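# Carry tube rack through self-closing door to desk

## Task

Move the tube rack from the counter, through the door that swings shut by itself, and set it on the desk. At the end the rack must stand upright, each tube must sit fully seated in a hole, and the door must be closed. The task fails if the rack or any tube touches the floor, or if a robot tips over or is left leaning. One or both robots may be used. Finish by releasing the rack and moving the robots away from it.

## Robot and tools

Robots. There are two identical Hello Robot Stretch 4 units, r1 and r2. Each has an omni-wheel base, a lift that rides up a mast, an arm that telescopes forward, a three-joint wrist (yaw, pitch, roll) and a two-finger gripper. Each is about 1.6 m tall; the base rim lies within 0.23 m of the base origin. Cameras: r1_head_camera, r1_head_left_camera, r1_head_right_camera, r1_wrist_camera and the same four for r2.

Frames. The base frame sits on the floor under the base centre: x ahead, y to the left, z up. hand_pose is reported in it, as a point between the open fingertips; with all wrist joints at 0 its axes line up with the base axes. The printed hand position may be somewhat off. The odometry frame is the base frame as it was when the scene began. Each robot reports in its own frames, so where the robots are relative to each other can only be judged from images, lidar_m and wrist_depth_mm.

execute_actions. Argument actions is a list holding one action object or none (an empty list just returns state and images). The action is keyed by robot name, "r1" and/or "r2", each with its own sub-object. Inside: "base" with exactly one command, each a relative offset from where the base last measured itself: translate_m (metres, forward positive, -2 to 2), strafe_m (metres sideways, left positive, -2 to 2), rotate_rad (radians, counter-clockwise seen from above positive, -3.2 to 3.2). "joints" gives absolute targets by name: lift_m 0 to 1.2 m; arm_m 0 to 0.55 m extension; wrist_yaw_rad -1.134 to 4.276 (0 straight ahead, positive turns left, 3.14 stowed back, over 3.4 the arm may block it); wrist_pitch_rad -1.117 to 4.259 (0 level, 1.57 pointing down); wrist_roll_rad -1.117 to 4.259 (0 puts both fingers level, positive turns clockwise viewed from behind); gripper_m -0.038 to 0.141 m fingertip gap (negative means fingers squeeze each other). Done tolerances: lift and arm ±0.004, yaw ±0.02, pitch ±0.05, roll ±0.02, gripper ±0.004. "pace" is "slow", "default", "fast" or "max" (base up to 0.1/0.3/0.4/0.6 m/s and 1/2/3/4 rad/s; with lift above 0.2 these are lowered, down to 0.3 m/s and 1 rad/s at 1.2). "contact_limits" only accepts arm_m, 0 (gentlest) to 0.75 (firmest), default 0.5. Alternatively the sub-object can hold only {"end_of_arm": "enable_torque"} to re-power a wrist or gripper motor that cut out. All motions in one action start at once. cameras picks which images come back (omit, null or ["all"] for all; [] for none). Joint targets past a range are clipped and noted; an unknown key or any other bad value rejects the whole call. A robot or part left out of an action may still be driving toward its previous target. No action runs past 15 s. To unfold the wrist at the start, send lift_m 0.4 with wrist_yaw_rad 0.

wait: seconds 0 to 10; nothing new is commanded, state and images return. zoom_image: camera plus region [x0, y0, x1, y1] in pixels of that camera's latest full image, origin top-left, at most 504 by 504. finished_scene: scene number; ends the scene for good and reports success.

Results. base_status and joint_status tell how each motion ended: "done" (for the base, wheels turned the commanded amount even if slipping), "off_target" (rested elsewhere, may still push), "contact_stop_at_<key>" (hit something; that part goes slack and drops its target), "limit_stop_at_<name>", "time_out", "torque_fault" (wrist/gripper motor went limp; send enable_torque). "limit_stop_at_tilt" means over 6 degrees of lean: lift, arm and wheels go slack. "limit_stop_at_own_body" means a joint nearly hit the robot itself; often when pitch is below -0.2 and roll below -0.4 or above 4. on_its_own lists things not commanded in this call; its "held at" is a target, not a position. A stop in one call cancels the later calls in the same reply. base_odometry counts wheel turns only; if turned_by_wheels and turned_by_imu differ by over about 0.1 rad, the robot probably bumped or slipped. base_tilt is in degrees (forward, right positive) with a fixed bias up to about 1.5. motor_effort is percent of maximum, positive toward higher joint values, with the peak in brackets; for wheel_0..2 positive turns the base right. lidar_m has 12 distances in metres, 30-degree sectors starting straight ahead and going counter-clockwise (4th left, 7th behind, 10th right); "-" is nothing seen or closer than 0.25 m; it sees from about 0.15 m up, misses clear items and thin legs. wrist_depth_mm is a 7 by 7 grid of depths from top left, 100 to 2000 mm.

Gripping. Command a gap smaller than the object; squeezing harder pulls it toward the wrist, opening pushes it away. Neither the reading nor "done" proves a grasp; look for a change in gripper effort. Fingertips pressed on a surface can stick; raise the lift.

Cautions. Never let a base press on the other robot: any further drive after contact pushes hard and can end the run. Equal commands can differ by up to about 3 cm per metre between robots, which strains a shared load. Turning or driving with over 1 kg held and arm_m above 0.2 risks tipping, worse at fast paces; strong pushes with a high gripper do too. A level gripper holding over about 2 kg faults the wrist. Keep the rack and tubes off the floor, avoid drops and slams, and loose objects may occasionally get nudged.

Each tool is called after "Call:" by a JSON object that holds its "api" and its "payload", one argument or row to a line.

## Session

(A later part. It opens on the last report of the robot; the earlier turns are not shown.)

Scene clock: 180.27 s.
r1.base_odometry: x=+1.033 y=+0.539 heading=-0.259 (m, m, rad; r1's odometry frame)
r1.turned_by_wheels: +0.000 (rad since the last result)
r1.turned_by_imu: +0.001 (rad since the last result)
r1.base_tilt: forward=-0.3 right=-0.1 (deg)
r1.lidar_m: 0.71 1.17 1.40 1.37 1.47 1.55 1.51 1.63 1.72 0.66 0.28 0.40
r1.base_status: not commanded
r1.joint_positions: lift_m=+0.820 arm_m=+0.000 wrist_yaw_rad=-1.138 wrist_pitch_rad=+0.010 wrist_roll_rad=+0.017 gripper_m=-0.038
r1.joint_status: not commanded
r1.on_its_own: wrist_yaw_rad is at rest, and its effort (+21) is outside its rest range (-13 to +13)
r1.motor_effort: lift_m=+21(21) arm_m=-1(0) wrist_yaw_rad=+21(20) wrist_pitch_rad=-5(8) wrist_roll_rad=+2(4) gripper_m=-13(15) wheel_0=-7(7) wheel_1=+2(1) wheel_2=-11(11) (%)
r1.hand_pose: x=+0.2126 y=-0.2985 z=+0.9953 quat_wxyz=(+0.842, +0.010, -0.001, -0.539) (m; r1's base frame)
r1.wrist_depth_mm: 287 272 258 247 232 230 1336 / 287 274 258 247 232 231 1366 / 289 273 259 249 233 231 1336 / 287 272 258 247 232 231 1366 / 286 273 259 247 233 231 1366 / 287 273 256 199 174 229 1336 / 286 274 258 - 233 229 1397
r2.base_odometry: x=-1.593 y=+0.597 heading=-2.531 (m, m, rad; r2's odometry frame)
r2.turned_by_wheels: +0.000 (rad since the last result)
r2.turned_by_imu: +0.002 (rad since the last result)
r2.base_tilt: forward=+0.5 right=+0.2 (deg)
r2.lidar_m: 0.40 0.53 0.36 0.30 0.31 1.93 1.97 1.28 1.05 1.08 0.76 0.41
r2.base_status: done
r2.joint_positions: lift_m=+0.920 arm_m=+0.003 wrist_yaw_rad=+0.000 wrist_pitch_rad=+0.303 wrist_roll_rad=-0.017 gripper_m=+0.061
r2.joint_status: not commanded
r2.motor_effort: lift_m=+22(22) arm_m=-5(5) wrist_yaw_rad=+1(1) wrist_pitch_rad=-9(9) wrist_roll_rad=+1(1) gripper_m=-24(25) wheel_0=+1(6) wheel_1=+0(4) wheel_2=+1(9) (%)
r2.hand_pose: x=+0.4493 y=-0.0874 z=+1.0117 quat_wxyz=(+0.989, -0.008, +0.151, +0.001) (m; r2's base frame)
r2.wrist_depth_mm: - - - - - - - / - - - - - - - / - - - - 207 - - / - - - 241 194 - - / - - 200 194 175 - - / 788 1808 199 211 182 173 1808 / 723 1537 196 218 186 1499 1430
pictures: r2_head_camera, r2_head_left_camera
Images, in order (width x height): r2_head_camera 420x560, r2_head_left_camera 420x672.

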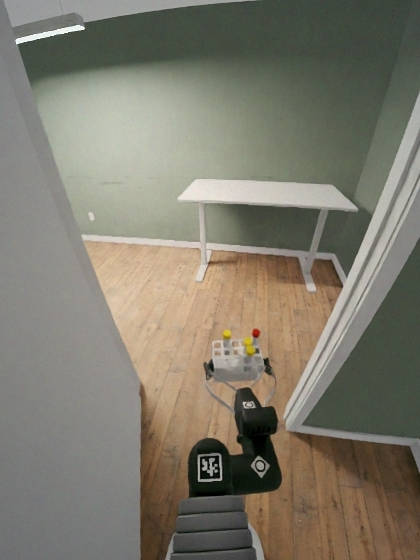

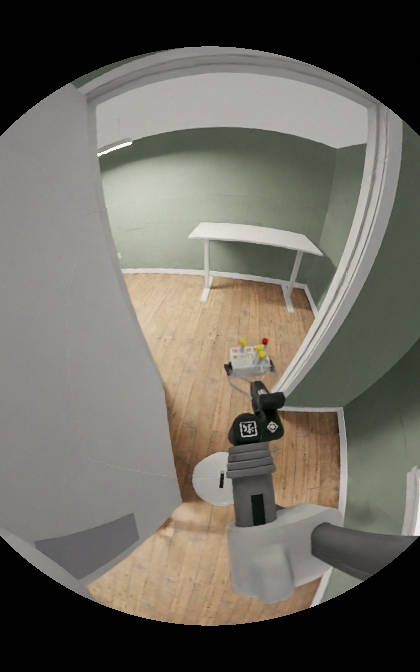

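Call:
{"api": "execute_actions", "payload": {
  "actions": [
    {"r2":{"base":{"translate_m":1.05}}}
  ],
  "cameras": []
}}

Call:
{"api": "execute_actions", "payload": {
  "actions": [
    {"r1":{"base":{"strafe_m":-0.14},"joints":{"arm_m":0.012,"wrist_yaw_rad":-1.07},"pace":"slow"},"r2":{"base":{"rotate_rad":-0.4},"pace":"slow"}}
  ],
  "cameras": ["r2_wrist_camera","r2_head_camera"]
}}

Scene clock: 186.97 s.
r1.base_odometry: x=+1.033 y=+0.539 heading=-0.259 (m, m, rad; r1's odometry frame)
r1.turned_by_wheels: +0.000 (rad since the last result)
r1.turned_by_imu: +0.001 (rad since the last result)
r1.base_tilt: forward=-0.3 right=+0.0 (deg)
r1.lidar_m: 0.71 1.15 1.41 1.38 1.50 1.53 1.51 1.63 1.71 1.67 0.29 0.40
r1.base_status: not commanded
r1.joint_positions: lift_m=+0.820 arm_m=+0.000 wrist_yaw_rad=-1.138 wrist_pitch_rad=+0.010 wrist_roll_rad=+0.017 gripper_m=-0.038
r1.joint_status: not commanded
r1.on_its_own: wrist_yaw_rad is at rest, and its effort (+21) is outside its rest range (-13 to +13)
r1.motor_effort: lift_m=+21(21) arm_m=+0(0) wrist_yaw_rad=+21(20) wrist_pitch_rad=-8(6) wrist_roll_rad=+3(2) gripper_m=-13(14) wheel_0=-7(7) wheel_1=+1(1) wheel_2=-10(11) (%)
r1.hand_pose: x=+0.2126 y=-0.2985 z=+0.9953 quat_wxyz=(+0.842, +0.010, -0.001, -0.539) (m; r1's base frame)
r1.wrist_depth_mm: 286 274 259 249 232 231 1336 / 286 273 260 248 233 231 1366 / 286 273 259 248 233 230 1366 / 287 273 258 249 233 231 1336 / 287 273 258 249 233 231 1336 / 287 274 256 200 174 229 1366 / 286 274 257 - 234 229 1366
r2.base_odometry: x=-2.453 y=-0.005 heading=-2.531 (m, m, rad; r2's odometry frame)
r2.turned_by_wheels: +0.000 (rad since the last result)
r2.turned_by_imu: +0.003 (rad since the last result)
r2.base_tilt: forward=+0.5 right=+0.2 (deg)
r2.lidar_m: 0.39 2.03 2.39 0.48 0.49 0.59 1.22 0.69 0.60 1.33 1.17 0.42
r2.base_status: done
r2.joint_positions: lift_m=+0.920 arm_m=+0.003 wrist_yaw_rad=+0.000 wrist_pitch_rad=+0.303 wrist_roll_rad=-0.017 gripper_m=+0.061
r2.joint_status: not commanded
r2.motor_effort: lift_m=+22(22) arm_m=-5(5) wrist_yaw_rad=+1(1) wrist_pitch_rad=-9(9) wrist_roll_rad=+1(1) gripper_m=-26(27) wheel_0=-1(4) wheel_1=+1(4) wheel_2=+2(8) (%)
r2.hand_pose: x=+0.4493 y=-0.0874 z=+1.0117 quat_wxyz=(+0.989, -0.008, +0.151, +0.001) (m; r2's base frame)
r2.wrist_depth_mm: 1756 1661 1576 1464 1366 1308 1229 / 1921 1756 1661 1537 1430 1366 1308 / 1921 1808 1708 866 207 854 809 / - 1921 1808 241 170 1464 1397 / - - 200 194 176 1537 1499 / - 1863 199 210 188 173 1499 / 1661 1499 196 219 186 1464 1430
pictures: none
No camera images: the call's "cameras" was empty. Leave "cameras" out to get every camera's image.

Scene clock: 189.53 s.
r1.base_odometry: x=+0.997 y=+0.403 heading=-0.259 (m, m, rad; r1's odometry frame)
r1.turned_by_wheels: +0.000 (rad since the last result)
r1.turned_by_imu: -0.009 (rad since the last result)
r1.base_tilt: forward=-0.2 right=+0.0 (deg)
r1.lidar_m: 0.59 1.15 1.56 1.51 1.64 1.55 1.51 1.63 1.55 1.52 0.32 0.39
r1.base_status: done
r1.joint_positions: lift_m=+0.820 arm_m=+0.011 wrist_yaw_rad=-1.072 wrist_pitch_rad=+0.010 wrist_roll_rad=+0.018 gripper_m=-0.038
r1.joint_status: all done
r1.motor_effort: lift_m=+21(21) arm_m=+5(12) wrist_yaw_rad=+4(83) wrist_pitch_rad=-7(7) wrist_roll_rad=+2(3) gripper_m=-18(18) wheel_0=-1(5) wheel_1=-1(7) wheel_2=-1(16) (%)
r1.hand_pose: x=+0.2432 y=-0.2951 z=+0.9953 quat_wxyz=(+0.860, +0.010, +0.000, -0.511) (m; r1's base frame)
r1.wrist_depth_mm: 266 259 252 248 240 1336 1255 / 265 259 252 247 240 1366 1229 / 267 258 253 247 239 1366 1281 / 266 259 252 246 240 1397 1229 / 266 259 253 248 240 1397 1255 / 267 258 182 182 181 1336 1255 / 265 259 253 - 240 768 1255
r2.base_odometry: x=-2.453 y=-0.005 heading=-2.931 (m, m, rad; r2's odometry frame)
r2.turned_by_wheels: -0.400 (rad since the last result)
r2.turned_by_imu: -0.401 (rad since the last result)
r2.base_tilt: forward=+0.5 right=+0.1 (deg)
r2.lidar_m: 0.41 0.97 2.16 2.39 0.47 0.48 0.62 1.18 0.61 0.62 1.33 0.43
r2.base_status: done
r2.joint_positions: lift_m=+0.920 arm_m=+0.003 wrist_yaw_rad=+0.000 wrist_pitch_rad=+0.303 wrist_roll_rad=-0.017 gripper_m=+0.061
r2.joint_status: not commanded
r2.motor_effort: lift_m=+22(22) arm_m=-5(5) wrist_yaw_rad=+0(0) wrist_pitch_rad=-9(10) wrist_roll_rad=+0(1) gripper_m=-24(25) wheel_0=+1(3) wheel_1=+0(4) wheel_2=-1(3) (%)
r2.hand_pose: x=+0.4493 y=-0.0874 z=+1.0117 quat_wxyz=(+0.989, -0.008, +0.151, +0.001) (m; r2's base frame)
r2.wrist_depth_mm: 1308 1397 1397 1464 1499 1576 1537 / 1430 1464 1499 1499 1576 1661 1537 / 1430 1182 1025 854 208 991 1078 / 809 1078 1618 241 171 1708 1618 / 1537 1618 200 194 175 1336 1618 / 1708 1160 198 211 189 173 1576 / 1661 1281 196 218 187 1397 1464
pictures: r2_head_camera, r2_wrist_camera
Images, in order (width x height): r2_head_camera 420x560, r2_wrist_camera 616x392.

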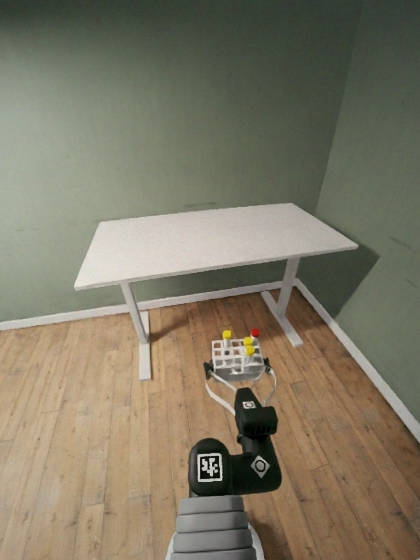

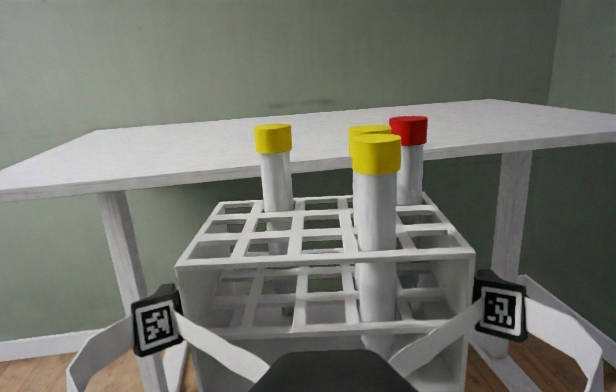

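Call:
{"api": "execute_actions", "payload": {
  "actions": [
    {"r1":{"base":{"strafe_m":-0.064},"joints":{"arm_m":0.014,"wrist_yaw_rad":-0.99},"pace":"slow"},"r2":{"joints":{"lift_m":1.0},"pace":"slow"}}
  ],
  "cameras": []
}}

Call:
{"api": "execute_actions", "payload": {
  "actions": [
    {"r1":{"base":{"strafe_m":-0.064},"joints":{"arm_m":0.02,"wrist_yaw_rad":-0.91},"pace":"slow"},"r2":{"base":{"translate_m":0.3}}}
  ],
  "cameras": []
}}

Call:
{"api": "execute_actions", "payload": {
  "actions": [
    {"r1":{"base":{"strafe_m":-0.063},"joints":{"arm_m":0.03,"wrist_yaw_rad":-0.83},"pace":"slow"},"r2":{"base":{"translate_m":0.25}}}
  ],
  "cameras": ["r2_wrist_camera"]
}}

Call:
{"api": "execute_actions", "payload": {
  "actions": [
    {"r1":{"base":{"strafe_m":-0.062},"joints":{"arm_m":0.045,"wrist_yaw_rad":-0.75},"pace":"slow"},"r2":{"joints":{"arm_m":0.15},"pace":"slow"}}
  ],
  "cameras": []
}}

Call:
{"api": "execute_actions", "payload": {
  "actions": [
    {"r1":{"base":{"strafe_m":-0.057},"joints":{"arm_m":0.062,"wrist_yaw_rad":-0.67},"pace":"slow"},"r2":{"joints":{"arm_m":0.3},"pace":"slow"}}
  ],
  "cameras": ["r2_wrist_camera","r2_head_camera","r1_wrist_camera"]
}}

Scene clock: 196.37 s.
r1.base_odometry: x=+0.980 y=+0.342 heading=-0.259 (m, m, rad; r1's odometry frame)
r1.turned_by_wheels: +0.000 (rad since the last result)
r1.turned_by_imu: +0.000 (rad since the last result)
r1.base_tilt: forward=-0.2 right=+0.0 (deg)
r1.lidar_m: 0.57 1.12 1.62 1.57 1.72 1.56 1.53 1.64 1.52 1.46 0.34 0.39
r1.base_status: done
r1.joint_positions: lift_m=+0.820 arm_m=+0.013 wrist_yaw_rad=-0.989 wrist_pitch_rad=+0.010 wrist_roll_rad=+0.018 gripper_m=-0.038
r1.joint_status: all done
r1.motor_effort: lift_m=+21(21) arm_m=+4(11) wrist_yaw_rad=-5(51) wrist_pitch_rad=-5(7) wrist_roll_rad=+1(2) gripper_m=-17(18) wheel_0=-1(4) wheel_1=-2(6) wheel_2=+0(8) (%)
r1.hand_pose: x=+0.2696 y=-0.2891 z=+0.9953 quat_wxyz=(+0.880, +0.010, +0.000, -0.475) (m; r1's base frame)
r1.wrist_depth_mm: 271 264 255 249 242 1336 1182 / 272 264 255 248 242 1308 1182 / 271 264 255 249 241 1397 1182 / 270 263 255 249 242 1336 1229 / 270 264 255 216 242 1336 1182 / 271 264 180 183 182 1336 1205 / 271 264 257 - 241 1308 1205
r2.base_odometry: x=-2.453 y=-0.005 heading=-2.931 (m, m, rad; r2's odometry frame)
r2.turned_by_wheels: +0.000 (rad since the last result)
r2.turned_by_imu: +0.001 (rad since the last result)
r2.base_tilt: forward=+0.5 right=+0.2 (deg)
r2.lidar_m: 0.41 0.94 2.18 2.40 0.47 0.49 0.59 1.06 0.61 0.62 1.33 0.45
r2.base_status: not commanded
r2.joint_positions: lift_m=+1.000 arm_m=+0.003 wrist_yaw_rad=+0.000 wrist_pitch_rad=+0.303 wrist_roll_rad=-0.017 gripper_m=+0.061
r2.joint_status: all done
r2.motor_effort: lift_m=+23(24) arm_m=-5(5) wrist_yaw_rad=+0(1) wrist_pitch_rad=-9(9) wrist_roll_rad=-1(0) gripper_m=-26(26) wheel_0=+1(1) wheel_1=+0(0) wheel_2=-1(1) (%)
r2.hand_pose: x=+0.4493 y=-0.0874 z=+1.0917 quat_wxyz=(+0.989, -0.008, +0.151, +0.001) (m; r2's base frame)
r2.wrist_depth_mm: 1336 1366 1430 1499 1499 1537 1537 / 1397 1464 1499 1576 1537 1618 1576 / 1430 1499 1537 1281 206 1229 1182 / 946 904 842 241 170 1308 1576 / 1576 1618 200 195 175 1308 1661 / 1708 1160 199 211 188 173 1576 / 1708 1281 196 218 187 1499 1576
pictures: none
No camera images: the call's "cameras" was empty. Leave "cameras" out to get every camera's image.

Scene clock: 198.83 s.
r1.base_odometry: x=+0.964 y=+0.280 heading=-0.259 (m, m, rad; r1's odometry frame)
r1.turned_by_wheels: +0.000 (rad since the last result)
r1.turned_by_imu: +0.000 (rad since the last result)
r1.base_tilt: forward=-0.2 right=+0.0 (deg)
r1.lidar_m: 0.56 1.12 1.65 1.63 1.79 1.60 1.55 1.65 1.43 1.38 0.40 0.33
r1.base_status: done
r1.joint_positions: lift_m=+0.820 arm_m=+0.019 wrist_yaw_rad=-0.905 wrist_pitch_rad=+0.010 wrist_roll_rad=+0.018 gripper_m=-0.038
r1.joint_status: all done
r1.on_its_own: wrist_yaw_rad is at rest, and its effort (-14) is outside its rest range (-13 to +13)
r1.motor_effort: lift_m=+21(21) arm_m=+3(7) wrist_yaw_rad=-14(45) wrist_pitch_rad=-7(6) wrist_roll_rad=+1(3) gripper_m=-18(19) wheel_0=-2(5) wheel_1=+0(2) wheel_2=+3(9) (%)
r1.hand_pose: x=+0.2998 y=-0.2809 z=+0.9953 quat_wxyz=(+0.899, +0.010, +0.000, -0.437) (m; r1's base frame)
r1.wrist_depth_mm: 274 266 257 249 240 1308 1160 / 276 266 257 249 241 1308 1160 / 276 266 256 249 241 1308 1205 / 276 267 257 250 242 1336 1138 / 276 266 258 221 242 1308 1160 / 276 267 181 185 180 1281 1160 / 274 267 257 - 240 1229 1160
r2.base_odometry: x=-2.747 y=-0.068 heading=-2.931 (m, m, rad; r2's odometry frame)
r2.turned_by_wheels: +0.000 (rad since the last result)
r2.turned_by_imu: +0.001 (rad since the last result)
r2.base_tilt: forward=+0.5 right=+0.2 (deg)
r2.lidar_m: 0.42 0.66 0.85 2.44 0.91 0.70 0.84 1.35 0.73 1.28 1.17 0.47
r2.base_status: done
r2.joint_positions: lift_m=+1.000 arm_m=+0.003 wrist_yaw_rad=+0.000 wrist_pitch_rad=+0.303 wrist_roll_rad=-0.017 gripper_m=+0.061
r2.joint_status: not commanded
r2.motor_effort: lift_m=+23(23) arm_m=-5(5) wrist_yaw_rad=+0(1) wrist_pitch_rad=-8(9) wrist_roll_rad=-1(2) gripper_m=-25(27) wheel_0=-1(4) wheel_1=+1(6) wheel_2=+0(7) (%)
r2.hand_pose: x=+0.4493 y=-0.0874 z=+1.0917 quat_wxyz=(+0.989, -0.008, +0.151, +0.001) (m; r2's base frame)
r2.wrist_depth_mm: 1098 1138 1138 1182 1229 1255 1308 / 1118 1160 1182 1229 1281 1308 1366 / 1160 1182 1229 1255 206 1255 1281 / 946 891 854 241 195 759 732 / 621 609 200 194 174 554 591 / 492 477 198 211 181 173 1060 / 1366 1430 196 218 187 1537 1160
pictures: none
No camera images: the call's "cameras" was empty. Leave "cameras" out to get every camera's image.

Scene clock: 201.10 s.
r1.base_odometry: x=+0.948 y=+0.219 heading=-0.259 (m, m, rad; r1's odometry frame)
r1.turned_by_wheels: +0.000 (rad since the last result)
r1.turned_by_imu: +0.000 (rad since the last result)
r1.base_tilt: forward=-0.1 right=-0.1 (deg)
r1.lidar_m: 0.55 1.09 1.64 1.71 1.83 1.57 1.55 1.68 1.38 1.34 0.41 0.35
r1.base_status: done
r1.joint_positions: lift_m=+0.820 arm_m=+0.030 wrist_yaw_rad=-0.827 wrist_pitch_rad=+0.010 wrist_roll_rad=+0.018 gripper_m=-0.038
r1.joint_status: all done
r1.motor_effort: lift_m=+21(21) arm_m=+2(8) wrist_yaw_rad=-9(34) wrist_pitch_rad=-7(7) wrist_roll_rad=+2(1) gripper_m=-18(19) wheel_0=-2(5) wheel_1=+0(8) wheel_2=+3(7) (%)
r1.hand_pose: x=+0.3315 y=-0.2715 z=+0.9953 quat_wxyz=(+0.916, +0.010, +0.001, -0.402) (m; r1's base frame)
r1.wrist_depth_mm: 278 267 257 246 240 1336 1138 / 278 267 258 246 240 1308 1138 / 277 268 258 245 240 1308 1138 / 277 267 257 246 241 1308 1118 / 279 268 258 221 241 1308 1118 / 278 268 181 185 180 1281 1138 / 278 268 259 - 239 1205 1118
r2.base_odometry: x=-2.991 y=-0.120 heading=-2.931 (m, m, rad; r2's odometry frame)
r2.turned_by_wheels: +0.000 (rad since the last result)
r2.turned_by_imu: +0.001 (rad since the last result)
r2.base_tilt: forward=+0.5 right=+0.2 (deg)
r2.lidar_m: 0.38 0.41 0.51 2.49 1.34 0.92 1.04 0.90 0.96 1.23 0.76 0.46
r2.base_status: done
r2.joint_positions: lift_m=+1.000 arm_m=+0.003 wrist_yaw_rad=+0.000 wrist_pitch_rad=+0.303 wrist_roll_rad=-0.017 gripper_m=+0.061
r2.joint_status: not commanded
r2.motor_effort: lift_m=+22(23) arm_m=-5(5) wrist_yaw_rad=+0(1) wrist_pitch_rad=-9(9) wrist_roll_rad=+1(2) gripper_m=-27(27) wheel_0=+0(6) wheel_1=-1(5) wheel_2=+1(8) (%)
r2.hand_pose: x=+0.4493 y=-0.0874 z=+1.0917 quat_wxyz=(+0.989, -0.008, +0.151, +0.001) (m; r2's base frame)
r2.wrist_depth_mm: 866 891 904 931 991 991 1042 / 917 946 960 976 1025 1042 1078 / 931 960 1008 1025 206 1098 1118 / 960 878 854 240 170 750 723 / 627 609 199 194 175 508 521 / 469 421 198 211 182 172 413 / 377 343 195 219 186 329 325
pictures: r2_wrist_camera
Images, in order (width x height): r2_wrist_camera 616x392.

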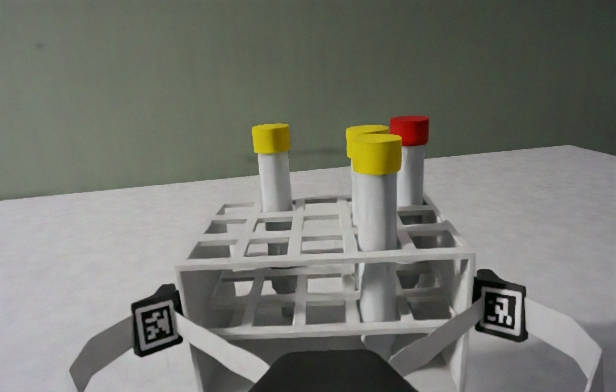

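Scene clock: 203.87 s.
r1.base_odometry: x=+0.932 y=+0.159 heading=-0.259 (m, m, rad; r1's odometry frame)
r1.turned_by_wheels: +0.000 (rad since the last result)
r1.turned_by_imu: +0.000 (rad since the last result)
r1.base_tilt: forward=-0.2 right=+0.0 (deg)
r1.lidar_m: 0.54 1.03 1.63 1.75 1.92 1.60 1.55 1.67 1.32 1.28 0.44 0.38
r1.base_status: done
r1.joint_positions: lift_m=+0.820 arm_m=+0.045 wrist_yaw_rad=-0.747 wrist_pitch_rad=+0.010 wrist_roll_rad=+0.018 gripper_m=-0.038
r1.joint_status: all done
r1.motor_effort: lift_m=+21(21) arm_m=+1(7) wrist_yaw_rad=-11(27) wrist_pitch_rad=-6(7) wrist_roll_rad=+1(2) gripper_m=-17(21) wheel_0=+0(5) wheel_1=+0(6) wheel_2=+2(5) (%)
r1.hand_pose: x=+0.3681 y=-0.2601 z=+0.9952 quat_wxyz=(+0.931, +0.010, +0.001, -0.365) (m; r1's base frame)
r1.wrist_depth_mm: 282 272 259 245 240 1308 1118 / 282 270 259 245 239 1336 1118 / 281 272 259 245 239 1281 1118 / 283 270 259 246 240 1308 1118 / 283 271 258 218 240 1336 1078 / 283 272 183 183 181 1229 1118 / 283 272 262 - 240 1182 1098
r2.base_odometry: x=-2.991 y=-0.120 heading=-2.931 (m, m, rad; r2's odometry frame)
r2.turned_by_wheels: +0.000 (rad since the last result)
r2.turned_by_imu: +0.000 (rad since the last result)
r2.base_tilt: forward=+0.5 right=+0.2 (deg)
r2.lidar_m: 0.40 0.42 0.50 2.49 1.36 0.94 1.03 0.90 0.93 1.22 0.77 0.49
r2.base_status: not commanded
r2.joint_positions: lift_m=+1.000 arm_m=+0.149 wrist_yaw_rad=+0.000 wrist_pitch_rad=+0.303 wrist_roll_rad=-0.017 gripper_m=+0.061
r2.joint_status: all done
r2.motor_effort: lift_m=+22(22) arm_m=+5(1) wrist_yaw_rad=+1(1) wrist_pitch_rad=-9(9) wrist_roll_rad=+0(0) gripper_m=-25(25) wheel_0=+0(1) wheel_1=-1(1) wheel_2=+1(1) (%)
r2.hand_pose: x=+0.5954 y=-0.0874 z=+1.0917 quat_wxyz=(+0.989, -0.008, +0.151, +0.001) (m; r2's base frame)
r2.wrist_depth_mm: 759 778 788 798 842 854 891 / 778 798 820 842 878 891 931 / 809 842 854 878 207 946 960 / 831 842 842 240 169 741 723 / 621 603 200 193 174 500 521 / 466 418 199 211 182 173 407 / 370 342 195 218 186 325 324
pictures: none
No camera images: the call's "cameras" was empty. Leave "cameras" out to get every camera's image.

Scene clock: 206.67 s.
r1.base_odometry: x=+0.918 y=+0.104 heading=-0.259 (m, m, rad; r1's odometry frame)
r1.turned_by_wheels: +0.000 (rad since the last result)
r1.turned_by_imu: +0.001 (rad since the last result)
r1.base_tilt: forward=-0.2 right=+0.0 (deg)
r1.lidar_m: 0.54 0.97 1.66 1.81 1.99 1.60 1.54 1.68 1.23 1.22 1.36 0.41
r1.base_status: done
r1.joint_positions: lift_m=+0.820 arm_m=+0.062 wrist_yaw_rad=-0.665 wrist_pitch_rad=+0.010 wrist_roll_rad=+0.018 gripper_m=-0.038
r1.joint_status: all done
r1.on_its_own: wrist_yaw_rad is at rest, and its effort (-17) is outside its rest range (-13 to +13)
r1.motor_effort: lift_m=+21(21) arm_m=+0(7) wrist_yaw_rad=-17(34) wrist_pitch_rad=-6(6) wrist_roll_rad=+2(2) gripper_m=-19(21) wheel_0=+0(4) wheel_1=+0(6) wheel_2=+3(6) (%)
r1.hand_pose: x=+0.4060 y=-0.2467 z=+0.9952 quat_wxyz=(+0.945, +0.010, +0.002, -0.326) (m; r1's base frame)
r1.wrist_depth_mm: 286 274 260 246 238 1255 1098 / 287 273 262 244 239 1255 1098 / 287 274 262 245 240 1281 1098 / 287 274 260 246 239 1255 1118 / 287 274 260 209 238 1255 1078 / 290 274 183 182 182 1281 1078 / 287 276 263 - 239 1182 1060
r2.base_odometry: x=-2.991 y=-0.120 heading=-2.931 (m, m, rad; r2's odometry frame)
r2.turned_by_wheels: +0.000 (rad since the last result)
r2.turned_by_imu: +0.000 (rad since the last result)
r2.base_tilt: forward=+0.5 right=+0.2 (deg)
r2.lidar_m: 0.41 0.41 0.53 2.50 1.33 0.91 1.02 0.91 0.94 1.22 0.78 0.47
r2.base_status: not commanded
r2.joint_positions: lift_m=+1.000 arm_m=+0.299 wrist_yaw_rad=+0.000 wrist_pitch_rad=+0.303 wrist_roll_rad=-0.017 gripper_m=+0.061
r2.joint_status: all done
r2.motor_effort: lift_m=+22(22) arm_m=+5(3) wrist_yaw_rad=+0(1) wrist_pitch_rad=-9(9) wrist_roll_rad=-1(0) gripper_m=-27(27) wheel_0=+1(1) wheel_1=-2(2) wheel_2=+1(1) (%)
r2.hand_pose: x=+0.7454 y=-0.0874 z=+1.0917 quat_wxyz=(+0.989, -0.008, +0.151, +0.001) (m; r2's base frame)
r2.wrist_depth_mm: 615 640 647 668 683 715 723 / 640 654 676 699 723 741 759 / 661 691 707 732 207 778 788 / 699 723 741 242 171 732 707 / 621 603 200 194 175 500 517 / 462 418 199 211 182 173 404 / 373 340 195 218 186 325 324
pictures: r1_wrist_camera, r2_head_camera, r2_wrist_camera
Images, in order (width x height): r1_wrist_camera 616x392, r2_head_camera 420x560, r2_wrist_camera 616x392.

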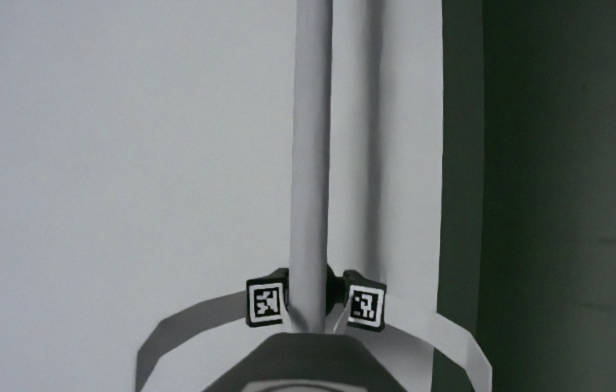

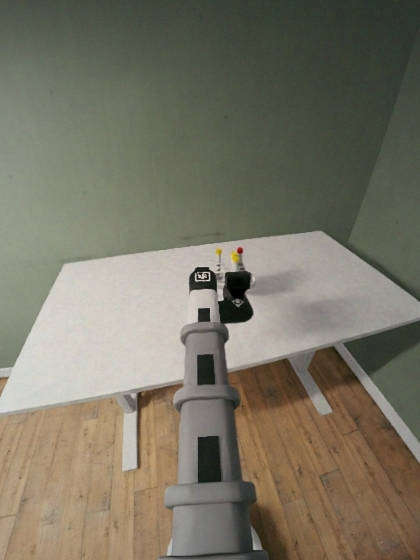

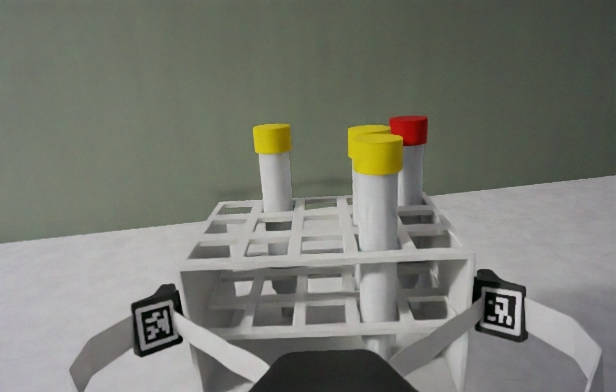

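Call:
{"api": "execute_actions", "payload": {
  "actions": [
    {"r1":{"base":{"strafe_m":-0.056},"joints":{"arm_m":0.088,"wrist_yaw_rad":-0.59},"pace":"slow"},"r2":{"joints":{"lift_m":0.92},"pace":"slow"}}
  ],
  "cameras": []
}}

Call:
{"api": "execute_actions", "payload": {
  "actions": [
    {"r1":{"base":{"strafe_m":-0.054},"joints":{"arm_m":0.118,"wrist_yaw_rad":-0.51},"pace":"slow"},"r2":{"joints":{"lift_m":0.908},"pace":"slow"}}
  ],
  "cameras": ["r2_wrist_camera"]
}}

Scene clock: 211.30 s.
r1.base_odometry: x=+0.903 y=+0.049 heading=-0.259 (m, m, rad; r1's odometry frame)
r1.turned_by_wheels: +0.000 (rad since the last result)
r1.turned_by_imu: +0.000 (rad since the last result)
r1.base_tilt: forward=-0.3 right=+0.0 (deg)
r1.lidar_m: 0.55 0.93 1.64 1.87 2.02 1.59 1.56 1.63 1.17 1.16 1.30 0.43
r1.base_status: done
r1.joint_positions: lift_m=+0.820 arm_m=+0.088 wrist_yaw_rad=-0.585 wrist_pitch_rad=+0.010 wrist_roll_rad=+0.018 gripper_m=-0.038
r1.joint_status: all done
r1.on_its_own: wrist_yaw_rad is at rest, and its effort (-15) is outside its rest range (-13 to +13)
r1.motor_effort: lift_m=+21(21) arm_m=+2(8) wrist_yaw_rad=-15(23) wrist_pitch_rad=-9(8) wrist_roll_rad=+1(2) gripper_m=-18(20) wheel_0=-2(4) wheel_1=-2(6) wheel_2=+4(6) (%)
r1.hand_pose: x=+0.4506 y=-0.2323 z=+0.9952 quat_wxyz=(+0.957, +0.010, +0.002, -0.289) (m; r1's base frame)
r1.wrist_depth_mm: 290 277 262 244 238 1118 1098 / 291 276 262 246 238 1118 1078 / 291 277 262 244 239 1118 1098 / 291 276 262 245 238 1118 1078 / 291 274 263 216 238 1160 1098 / 291 276 182 184 182 1138 1078 / 291 279 265 - 236 1138 1060
r2.base_odometry: x=-2.991 y=-0.120 heading=-2.931 (m, m, rad; r2's odometry frame)
r2.turned_by_wheels: +0.000 (rad since the last result)
r2.turned_by_imu: +0.001 (rad since the last result)
r2.base_tilt: forward=+0.5 right=+0.2 (deg)
r2.lidar_m: 0.40 0.42 0.53 2.49 1.36 0.92 1.01 0.89 0.95 1.24 0.77 0.48
r2.base_status: not commanded
r2.joint_positions: lift_m=+0.920 arm_m=+0.299 wrist_yaw_rad=+0.000 wrist_pitch_rad=+0.303 wrist_roll_rad=-0.017 gripper_m=+0.061
r2.joint_status: all done
r2.motor_effort: lift_m=+13(21) arm_m=+5(5) wrist_yaw_rad=+0(1) wrist_pitch_rad=-9(10) wrist_roll_rad=-1(0) gripper_m=-26(27) wheel_0=+1(1) wheel_1=-2(1) wheel_2=+1(1) (%)
r2.hand_pose: x=+0.7454 y=-0.0874 z=+1.0125 quat_wxyz=(+0.989, -0.008, +0.151, +0.001) (m; r2's base frame)
r2.wrist_depth_mm: 615 640 661 676 683 707 732 / 640 661 683 699 715 741 759 / 668 691 707 723 208 768 778 / 627 597 574 240 171 508 484 / 424 413 200 194 174 342 357 / 320 287 199 211 182 173 278 / 255 233 195 218 186 224 223
pictures: none
No camera images: the call's "cameras" was empty. Leave "cameras" out to get every camera's image.

Scene clock: 213.03 s.
r1.base_odometry: x=+0.890 y=-0.003 heading=-0.259 (m, m, rad; r1's odometry frame)
r1.turned_by_wheels: +0.000 (rad since the last result)
r1.turned_by_imu: +0.000 (rad since the last result)
r1.base_tilt: forward=-0.2 right=+0.0 (deg)
r1.lidar_m: 0.59 0.90 1.62 1.92 2.07 1.60 1.56 1.54 1.14 1.09 1.23 0.47
r1.base_status: done
r1.joint_positions: lift_m=+0.820 arm_m=+0.118 wrist_yaw_rad=-0.507 wrist_pitch_rad=+0.010 wrist_roll_rad=+0.018 gripper_m=-0.038
r1.joint_status: all done
r1.motor_effort: lift_m=+21(21) arm_m=+3(6) wrist_yaw_rad=-8(22) wrist_pitch_rad=-7(8) wrist_roll_rad=+3(2) gripper_m=-17(19) wheel_0=-1(5) wheel_1=+0(8) wheel_2=+3(6) (%)
r1.hand_pose: x=+0.4982 y=-0.2165 z=+0.9952 quat_wxyz=(+0.968, +0.010, +0.003, -0.251) (m; r1's base frame)
r1.wrist_depth_mm: 296 279 264 245 238 960 1078 / 296 278 264 246 238 976 1060 / 294 277 263 245 239 976 1060 / 294 278 264 244 237 960 1078 / 296 279 264 219 239 976 1060 / 294 279 182 183 182 1008 1078 / 296 279 266 - 236 960 1078
r2.base_odometry: x=-2.991 y=-0.120 heading=-2.931 (m, m, rad; r2's odometry frame)
r2.turned_by_wheels: +0.000 (rad since the last result)
r2.turned_by_imu: +0.000 (rad since the last result)
r2.base_tilt: forward=+0.5 right=+0.2 (deg)
r2.lidar_m: 0.42 0.40 0.53 2.49 1.36 0.92 1.01 0.89 0.93 1.24 0.76 0.44
r2.base_status: not commanded
r2.joint_positions: lift_m=+0.908 arm_m=+0.299 wrist_yaw_rad=+0.000 wrist_pitch_rad=+0.303 wrist_roll_rad=-0.017 gripper_m=+0.061
r2.joint_status: all done
r2.motor_effort: lift_m=+13(15) arm_m=+5(5) wrist_yaw_rad=+0(0) wrist_pitch_rad=-9(10) wrist_roll_rad=+2(2) gripper_m=-25(27) wheel_0=+1(1) wheel_1=-2(2) wheel_2=+1(1) (%)
r2.hand_pose: x=+0.7454 y=-0.0874 z=+1.0005 quat_wxyz=(+0.989, -0.008, +0.151, +0.001) (m; r2's base frame)
r2.wrist_depth_mm: 621 634 647 668 691 707 732 / 640 668 676 699 723 750 768 / 668 683 707 723 207 759 750 / 591 564 539 242 171 473 462 / 392 382 200 194 175 319 330 / 297 267 199 211 182 173 257 / 237 216 196 218 186 208 207
pictures: r2_wrist_camera
Images, in order (width x height): r2_wrist_camera 616x392.

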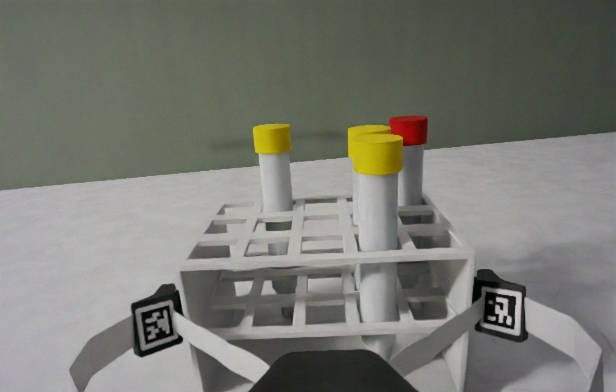

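Call:
{"api": "execute_actions", "payload": {
  "actions": [
    {"r1":{"base":{"strafe_m":-0.05},"joints":{"arm_m":0.153,"wrist_yaw_rad":-0.43},"pace":"slow"},"r2":{"joints":{"lift_m":0.903},"pace":"slow"}}
  ],
  "cameras": []
}}

Call:
{"api": "execute_actions", "payload": {
  "actions": [
    {"r1":{"base":{"strafe_m":-0.05},"joints":{"arm_m":0.188,"wrist_yaw_rad":-0.355},"pace":"slow"},"r2":{"joints":{"gripper_m":0.14},"pace":"slow"}}
  ],
  "cameras": ["r2_wrist_camera"]
}}

Call:
{"api": "execute_actions", "payload": {
  "actions": [
    {"r1":{"base":{"strafe_m":-0.047},"joints":{"arm_m":0.228,"wrist_yaw_rad":-0.28},"pace":"slow"},"r2":{"joints":{"arm_m":0.15},"pace":"slow"}}
  ],
  "cameras": ["r2_wrist_camera"]
}}

Call:
{"api": "execute_actions", "payload": {
  "actions": [
    {"r1":{"base":{"strafe_m":-0.044},"joints":{"arm_m":0.27,"wrist_yaw_rad":-0.205},"pace":"slow"},"r2":{"joints":{"arm_m":0.01,"lift_m":0.93},"base":{"translate_m":-0.2}}}
  ],
  "cameras": []
}}

Call:
{"api": "execute_actions", "payload": {
  "actions": [
    {"r1":{"base":{"strafe_m":-0.041},"joints":{"arm_m":0.315,"wrist_yaw_rad":-0.13},"pace":"slow"}}
  ],
  "cameras": ["r2_wrist_camera","r1_wrist_camera"]
}}

Scene clock: 220.40 s.
r1.base_odometry: x=+0.877 y=-0.051 heading=-0.259 (m, m, rad; r1's odometry frame)
r1.turned_by_wheels: +0.000 (rad since the last result)
r1.turned_by_imu: +0.000 (rad since the last result)
r1.base_tilt: forward=-0.2 right=+0.0 (deg)
r1.lidar_m: 0.61 0.88 1.62 1.96 2.06 1.62 1.56 1.46 1.07 1.04 1.19 0.50
r1.base_status: done
r1.joint_positions: lift_m=+0.820 arm_m=+0.153 wrist_yaw_rad=-0.426 wrist_pitch_rad=+0.010 wrist_roll_rad=+0.018 gripper_m=-0.038
r1.joint_status: all done
r1.motor_effort: lift_m=+21(21) arm_m=+3(6) wrist_yaw_rad=-12(20) wrist_pitch_rad=-10(6) wrist_roll_rad=+2(1) gripper_m=-16(20) wheel_0=-2(6) wheel_1=-3(4) wheel_2=+3(5) (%)
r1.hand_pose: x=+0.5499 y=-0.1989 z=+0.9953 quat_wxyz=(+0.977, +0.010, +0.003, -0.212) (m; r1's base frame)
r1.wrist_depth_mm: 301 282 265 247 237 842 904 / 298 281 265 245 237 842 904 / 300 281 264 244 236 842 904 / 298 281 265 245 237 842 917 / 301 282 265 245 238 831 917 / 301 282 182 185 181 842 917 / 298 283 267 - 236 842 931
r2.base_odometry: x=-2.991 y=-0.120 heading=-2.931 (m, m, rad; r2's odometry frame)
r2.turned_by_wheels: +0.000 (rad since the last result)
r2.turned_by_imu: +0.001 (rad since the last result)
r2.base_tilt: forward=+0.5 right=+0.2 (deg)
r2.lidar_m: 0.39 0.39 0.51 2.48 1.36 0.92 0.99 0.91 0.95 1.21 0.77 0.46
r2.base_status: not commanded
r2.joint_positions: lift_m=+0.903 arm_m=+0.299 wrist_yaw_rad=+0.000 wrist_pitch_rad=+0.303 wrist_roll_rad=-0.017 gripper_m=+0.061
r2.joint_status: all done
r2.motor_effort: lift_m=+13(14) arm_m=+5(5) wrist_yaw_rad=+0(1) wrist_pitch_rad=-9(9) wrist_roll_rad=+0(0) gripper_m=-27(27) wheel_0=+0(0) wheel_1=-2(1) wheel_2=+1(1) (%)
r2.hand_pose: x=+0.7454 y=-0.0874 z=+0.9955 quat_wxyz=(+0.989, -0.008, +0.151, +0.001) (m; r2's base frame)
r2.wrist_depth_mm: 615 627 654 668 699 715 732 / 647 668 683 699 715 741 768 / 668 691 707 715 207 759 715 / 569 549 521 241 170 459 445 / 382 368 200 194 174 309 320 / 287 259 199 211 182 173 251 / 229 211 195 219 186 202 201
pictures: none
No camera images: the call's "cameras" was empty. Leave "cameras" out to get every camera's image.

Scene clock: 224.20 s.
r1.base_odometry: x=+0.864 y=-0.100 heading=-0.259 (m, m, rad; r1's odometry frame)
r1.turned_by_wheels: +0.000 (rad since the last result)
r1.turned_by_imu: +0.000 (rad since the last result)
r1.base_tilt: forward=-0.2 right=+0.0 (deg)
r1.lidar_m: 0.63 0.90 1.59 2.03 2.05 1.63 1.57 1.40 1.05 1.00 1.13 0.56
r1.base_status: done
r1.joint_positions: lift_m=+0.820 arm_m=+0.187 wrist_yaw_rad=-0.352 wrist_pitch_rad=+0.010 wrist_roll_rad=+0.018 gripper_m=-0.038
r1.joint_status: all done
r1.motor_effort: lift_m=+21(21) arm_m=+3(6) wrist_yaw_rad=-10(19) wrist_pitch_rad=-6(7) wrist_roll_rad=+3(3) gripper_m=-19(20) wheel_0=-1(5) wheel_1=-2(9) wheel_2=+3(5) (%)
r1.hand_pose: x=+0.5991 y=-0.1815 z=+0.9952 quat_wxyz=(+0.985, +0.010, +0.003, -0.175) (m; r1's base frame)
r1.wrist_depth_mm: 301 283 265 244 236 741 788 / 303 282 265 244 236 732 778 / 303 283 266 245 236 732 778 / 303 285 265 245 237 732 768 / 306 285 266 223 237 732 788 / 304 285 182 183 181 750 778 / 304 286 267 - 235 732 788
r2.base_odometry: x=-2.991 y=-0.120 heading=-2.931 (m, m, rad; r2's odometry frame)
r2.turned_by_wheels: +0.000 (rad since the last result)
r2.turned_by_imu: +0.001 (rad since the last result)
r2.base_tilt: forward=+0.5 right=+0.2 (deg)
r2.lidar_m: 0.41 0.42 0.50 2.48 1.34 0.91 0.99 0.91 0.95 1.24 0.77 0.47
r2.base_status: not commanded
r2.joint_positions: lift_m=+0.903 arm_m=+0.299 wrist_yaw_rad=+0.000 wrist_pitch_rad=+0.302 wrist_roll_rad=-0.017 gripper_m=+0.140
r2.joint_status: all done
r2.motor_effort: lift_m=+13(12) arm_m=+5(5) wrist_yaw_rad=+1(1) wrist_pitch_rad=-5(9) wrist_roll_rad=-2(0) gripper_m=+1(28) wheel_0=+0(1) wheel_1=-1(2) wheel_2=+1(1) (%)
r2.hand_pose: x=+0.7455 y=-0.0874 z=+0.9959 quat_wxyz=(+0.989, -0.008, +0.150, +0.001) (m; r2's base frame)
r2.wrist_depth_mm: 615 640 661 668 683 715 723 / 640 661 676 707 715 750 759 / 668 683 715 715 235 759 723 / 580 549 530 258 232 462 449 / 387 375 218 235 200 317 324 / 290 259 204 224 200 192 254 / 232 220 218 145 211 204 208
pictures: r2_wrist_camera
Images, in order (width x height): r2_wrist_camera 616x392.

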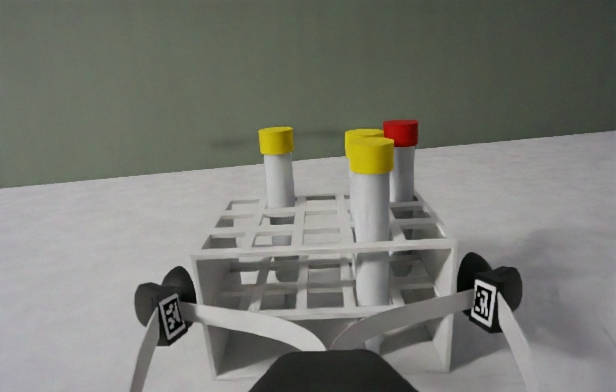

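Scene clock: 227.00 s.
r1.base_odometry: x=+0.852 y=-0.145 heading=-0.259 (m, m, rad; r1's odometry frame)
r1.turned_by_wheels: +0.000 (rad since the last result)
r1.turned_by_imu: +0.000 (rad since the last result)
r1.base_tilt: forward=-0.2 right=-0.1 (deg)
r1.lidar_m: 0.60 0.90 1.60 2.07 2.11 1.61 1.59 1.34 0.99 0.96 1.10 0.61
r1.base_status: done
r1.joint_positions: lift_m=+0.820 arm_m=+0.228 wrist_yaw_rad=-0.277 wrist_pitch_rad=+0.010 wrist_roll_rad=+0.018 gripper_m=-0.038
r1.joint_status: all done
r1.motor_effort: lift_m=+21(21) arm_m=+2(4) wrist_yaw_rad=-11(21) wrist_pitch_rad=-6(7) wrist_roll_rad=+2(3) gripper_m=-16(21) wheel_0=-1(5) wheel_1=-1(8) wheel_2=+2(8) (%)
r1.hand_pose: x=+0.6521 y=-0.1629 z=+0.9952 quat_wxyz=(+0.990, +0.009, +0.004, -0.138) (m; r1's base frame)
r1.wrist_depth_mm: 304 287 266 247 236 640 661 / 304 285 266 245 236 640 661 / 306 286 267 245 236 640 661 / 307 286 266 244 236 640 654 / 306 286 266 221 236 640 661 / 306 286 182 181 182 640 661 / 306 287 268 - 236 640 661
r2.base_odometry: x=-2.991 y=-0.120 heading=-2.931 (m, m, rad; r2's odometry frame)
r2.turned_by_wheels: +0.000 (rad since the last result)
r2.turned_by_imu: +0.000 (rad since the last result)
r2.base_tilt: forward=+0.5 right=+0.2 (deg)
r2.lidar_m: 0.43 0.41 0.51 2.49 1.36 0.93 0.96 0.91 0.91 1.24 0.78 0.50
r2.base_status: not commanded
r2.joint_positions: lift_m=+0.903 arm_m=+0.151 wrist_yaw_rad=+0.000 wrist_pitch_rad=+0.302 wrist_roll_rad=-0.017 gripper_m=+0.140
r2.joint_status: all done
r2.motor_effort: lift_m=+13(13) arm_m=-5(0) wrist_yaw_rad=+1(1) wrist_pitch_rad=-7(6) wrist_roll_rad=+0(0) gripper_m=+1(1) wheel_0=+0(1) wheel_1=-2(1) wheel_2=+1(1) (%)
r2.hand_pose: x=+0.5972 y=-0.0874 z=+0.9958 quat_wxyz=(+0.989, -0.008, +0.150, +0.001) (m; r2's base frame)
r2.wrist_depth_mm: 750 759 778 820 831 854 878 / 768 798 809 831 866 904 917 / 798 831 854 699 715 768 732 / 574 554 521 407 397 466 455 / 387 375 359 351 343 332 324 / 291 262 253 271 257 191 255 / 234 222 225 146 216 207 209
pictures: r2_wrist_camera
Images, in order (width x height): r2_wrist_camera 616x392.

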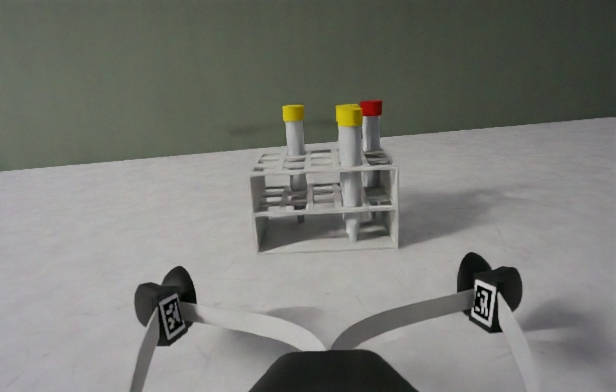

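Scene clock: 229.07 s.
r1.base_odometry: x=+0.841 y=-0.188 heading=-0.259 (m, m, rad; r1's odometry frame)
r1.turned_by_wheels: +0.000 (rad since the last result)
r1.turned_by_imu: +0.000 (rad since the last result)
r1.base_tilt: forward=-0.2 right=+0.0 (deg)
r1.lidar_m: 0.67 0.90 1.61 2.12 2.12 1.62 1.58 1.30 0.93 0.93 1.03 0.71
r1.base_status: done
r1.joint_positions: lift_m=+0.820 arm_m=+0.270 wrist_yaw_rad=-0.202 wrist_pitch_rad=+0.010 wrist_roll_rad=+0.018 gripper_m=-0.038
r1.joint_status: all done
r1.motor_effort: lift_m=+21(21) arm_m=+2(5) wrist_yaw_rad=-8(21) wrist_pitch_rad=-5(6) wrist_roll_rad=+2(2) gripper_m=-18(19) wheel_0=-1(4) wheel_1=-1(6) wheel_2=+3(6) (%)
r1.hand_pose: x=+0.7055 y=-0.1436 z=+0.9952 quat_wxyz=(+0.995, +0.009, +0.004, -0.101) (m; r1's base frame)
r1.wrist_depth_mm: 309 287 267 251 236 554 559 / 310 289 268 244 236 554 564 / 314 289 267 245 236 559 564 / 310 290 268 244 237 559 559 / 310 289 267 221 236 554 564 / 310 287 183 181 181 554 564 / 310 290 271 - 235 554 564
r2.base_odometry: x=-2.795 y=-0.078 heading=-2.931 (m, m, rad; r2's odometry frame)
r2.turned_by_wheels: +0.000 (rad since the last result)
r2.turned_by_imu: +0.000 (rad since the last result)
r2.base_tilt: forward=+0.5 right=+0.2 (deg)
r2.lidar_m: 0.60 0.59 0.78 2.45 0.99 0.74 0.73 0.84 0.78 1.26 1.10 0.69
r2.base_status: done
r2.joint_positions: lift_m=+0.930 arm_m=+0.011 wrist_yaw_rad=+0.000 wrist_pitch_rad=+0.302 wrist_roll_rad=-0.017 gripper_m=+0.140
r2.joint_status: all done
r2.motor_effort: lift_m=+22(24) arm_m=-4(8) wrist_yaw_rad=+1(0) wrist_pitch_rad=-6(7) wrist_roll_rad=+0(0) gripper_m=+2(3) wheel_0=+0(3) wheel_1=+1(4) wheel_2=-2(9) (%)
r2.hand_pose: x=+0.4572 y=-0.0874 z=+1.0220 quat_wxyz=(+0.989, -0.008, +0.150, +0.001) (m; r2's base frame)
r2.wrist_depth_mm: 1042 1060 1078 1118 1160 1182 1205 / 1078 1098 1138 1160 1205 1281 1281 / 1118 1118 1138 788 946 917 842 / 691 654 621 591 574 549 525 / 452 442 433 449 462 469 976 / 778 418 1336 1397 1464 191 1060 / 866 1397 1464 145 1537 1499 1098
pictures: none
No camera images: the call's "cameras" was empty. Leave "cameras" out to get every camera's image.

Scene clock: 230.70 s.
r1.base_odometry: x=+0.831 y=-0.227 heading=-0.259 (m, m, rad; r1's odometry frame)
r1.turned_by_wheels: +0.000 (rad since the last result)
r1.turned_by_imu: +0.000 (rad since the last result)
r1.base_tilt: forward=-0.1 right=-0.1 (deg)
r1.lidar_m: 0.71 0.93 1.56 2.16 2.13 1.63 1.58 1.22 0.89 0.88 1.00 0.76
r1.base_status: done
r1.joint_positions: lift_m=+0.820 arm_m=+0.315 wrist_yaw_rad=-0.129 wrist_pitch_rad=+0.010 wrist_roll_rad=+0.018 gripper_m=-0.038
r1.joint_status: all done
r1.motor_effort: lift_m=+21(21) arm_m=+2(8) wrist_yaw_rad=-5(20) wrist_pitch_rad=-7(8) wrist_roll_rad=+2(3) gripper_m=-19(20) wheel_0=-2(3) wheel_1=-2(8) wheel_2=+2(5) (%)
r1.hand_pose: x=+0.7603 y=-0.1237 z=+0.9952 quat_wxyz=(+0.998, +0.009, +0.004, -0.064) (m; r1's base frame)
r1.wrist_depth_mm: 310 293 268 252 236 477 473 / 314 290 270 251 236 477 473 / 312 290 268 245 236 477 477 / 314 289 268 245 236 480 477 / 312 290 271 245 236 477 477 / 314 291 181 181 180 480 477 / 312 293 272 - 234 477 477
r2.base_odometry: x=-2.795 y=-0.078 heading=-2.931 (m, m, rad; r2's odometry frame)
r2.turned_by_wheels: +0.000 (rad since the last result)
r2.turned_by_imu: +0.000 (rad since the last result)
r2.base_tilt: forward=+0.5 right=+0.1 (deg)
r2.lidar_m: 0.59 0.61 0.74 2.45 1.01 0.73 0.74 0.80 0.77 1.26 1.11 0.71
r2.base_status: not commanded
r2.joint_positions: lift_m=+0.930 arm_m=+0.011 wrist_yaw_rad=+0.000 wrist_pitch_rad=+0.302 wrist_roll_rad=-0.017 gripper_m=+0.140
r2.joint_status: not commanded
r2.motor_effort: lift_m=+22(22) arm_m=-5(5) wrist_yaw_rad=+1(1) wrist_pitch_rad=-6(7) wrist_roll_rad=-1(1) gripper_m=-2(1) wheel_0=+0(0) wheel_1=+1(1) wheel_2=-2(2) (%)
r2.hand_pose: x=+0.4572 y=-0.0874 z=+1.0220 quat_wxyz=(+0.989, -0.008, +0.150, +0.001) (m; r2's base frame)
r2.wrist_depth_mm: 1042 1060 1118 1098 1160 1182 1229 / 1078 1098 1138 1160 1205 1255 1281 / 1098 1118 1138 788 960 904 854 / 683 647 621 591 569 549 535 / 455 442 436 452 462 473 960 / 788 415 1308 1397 1464 191 1060 / 878 1366 1464 145 1499 1499 1098
pictures: r1_wrist_camera, r2_wrist_camera
Images, in order (width x height): r1_wrist_camera 616x392, r2_wrist_camera 616x392.

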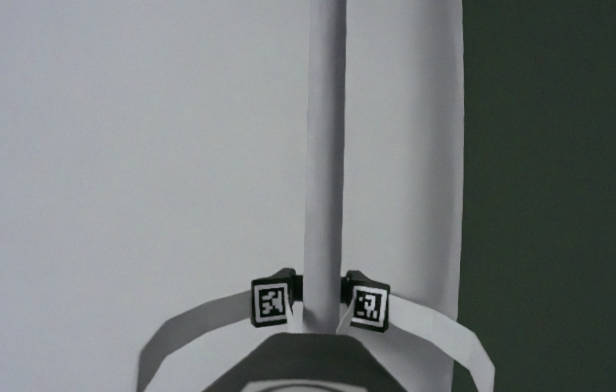

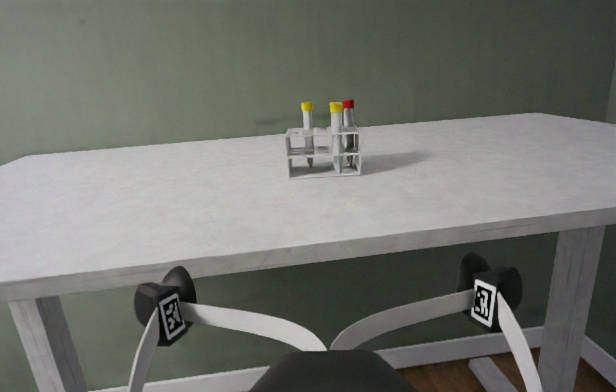

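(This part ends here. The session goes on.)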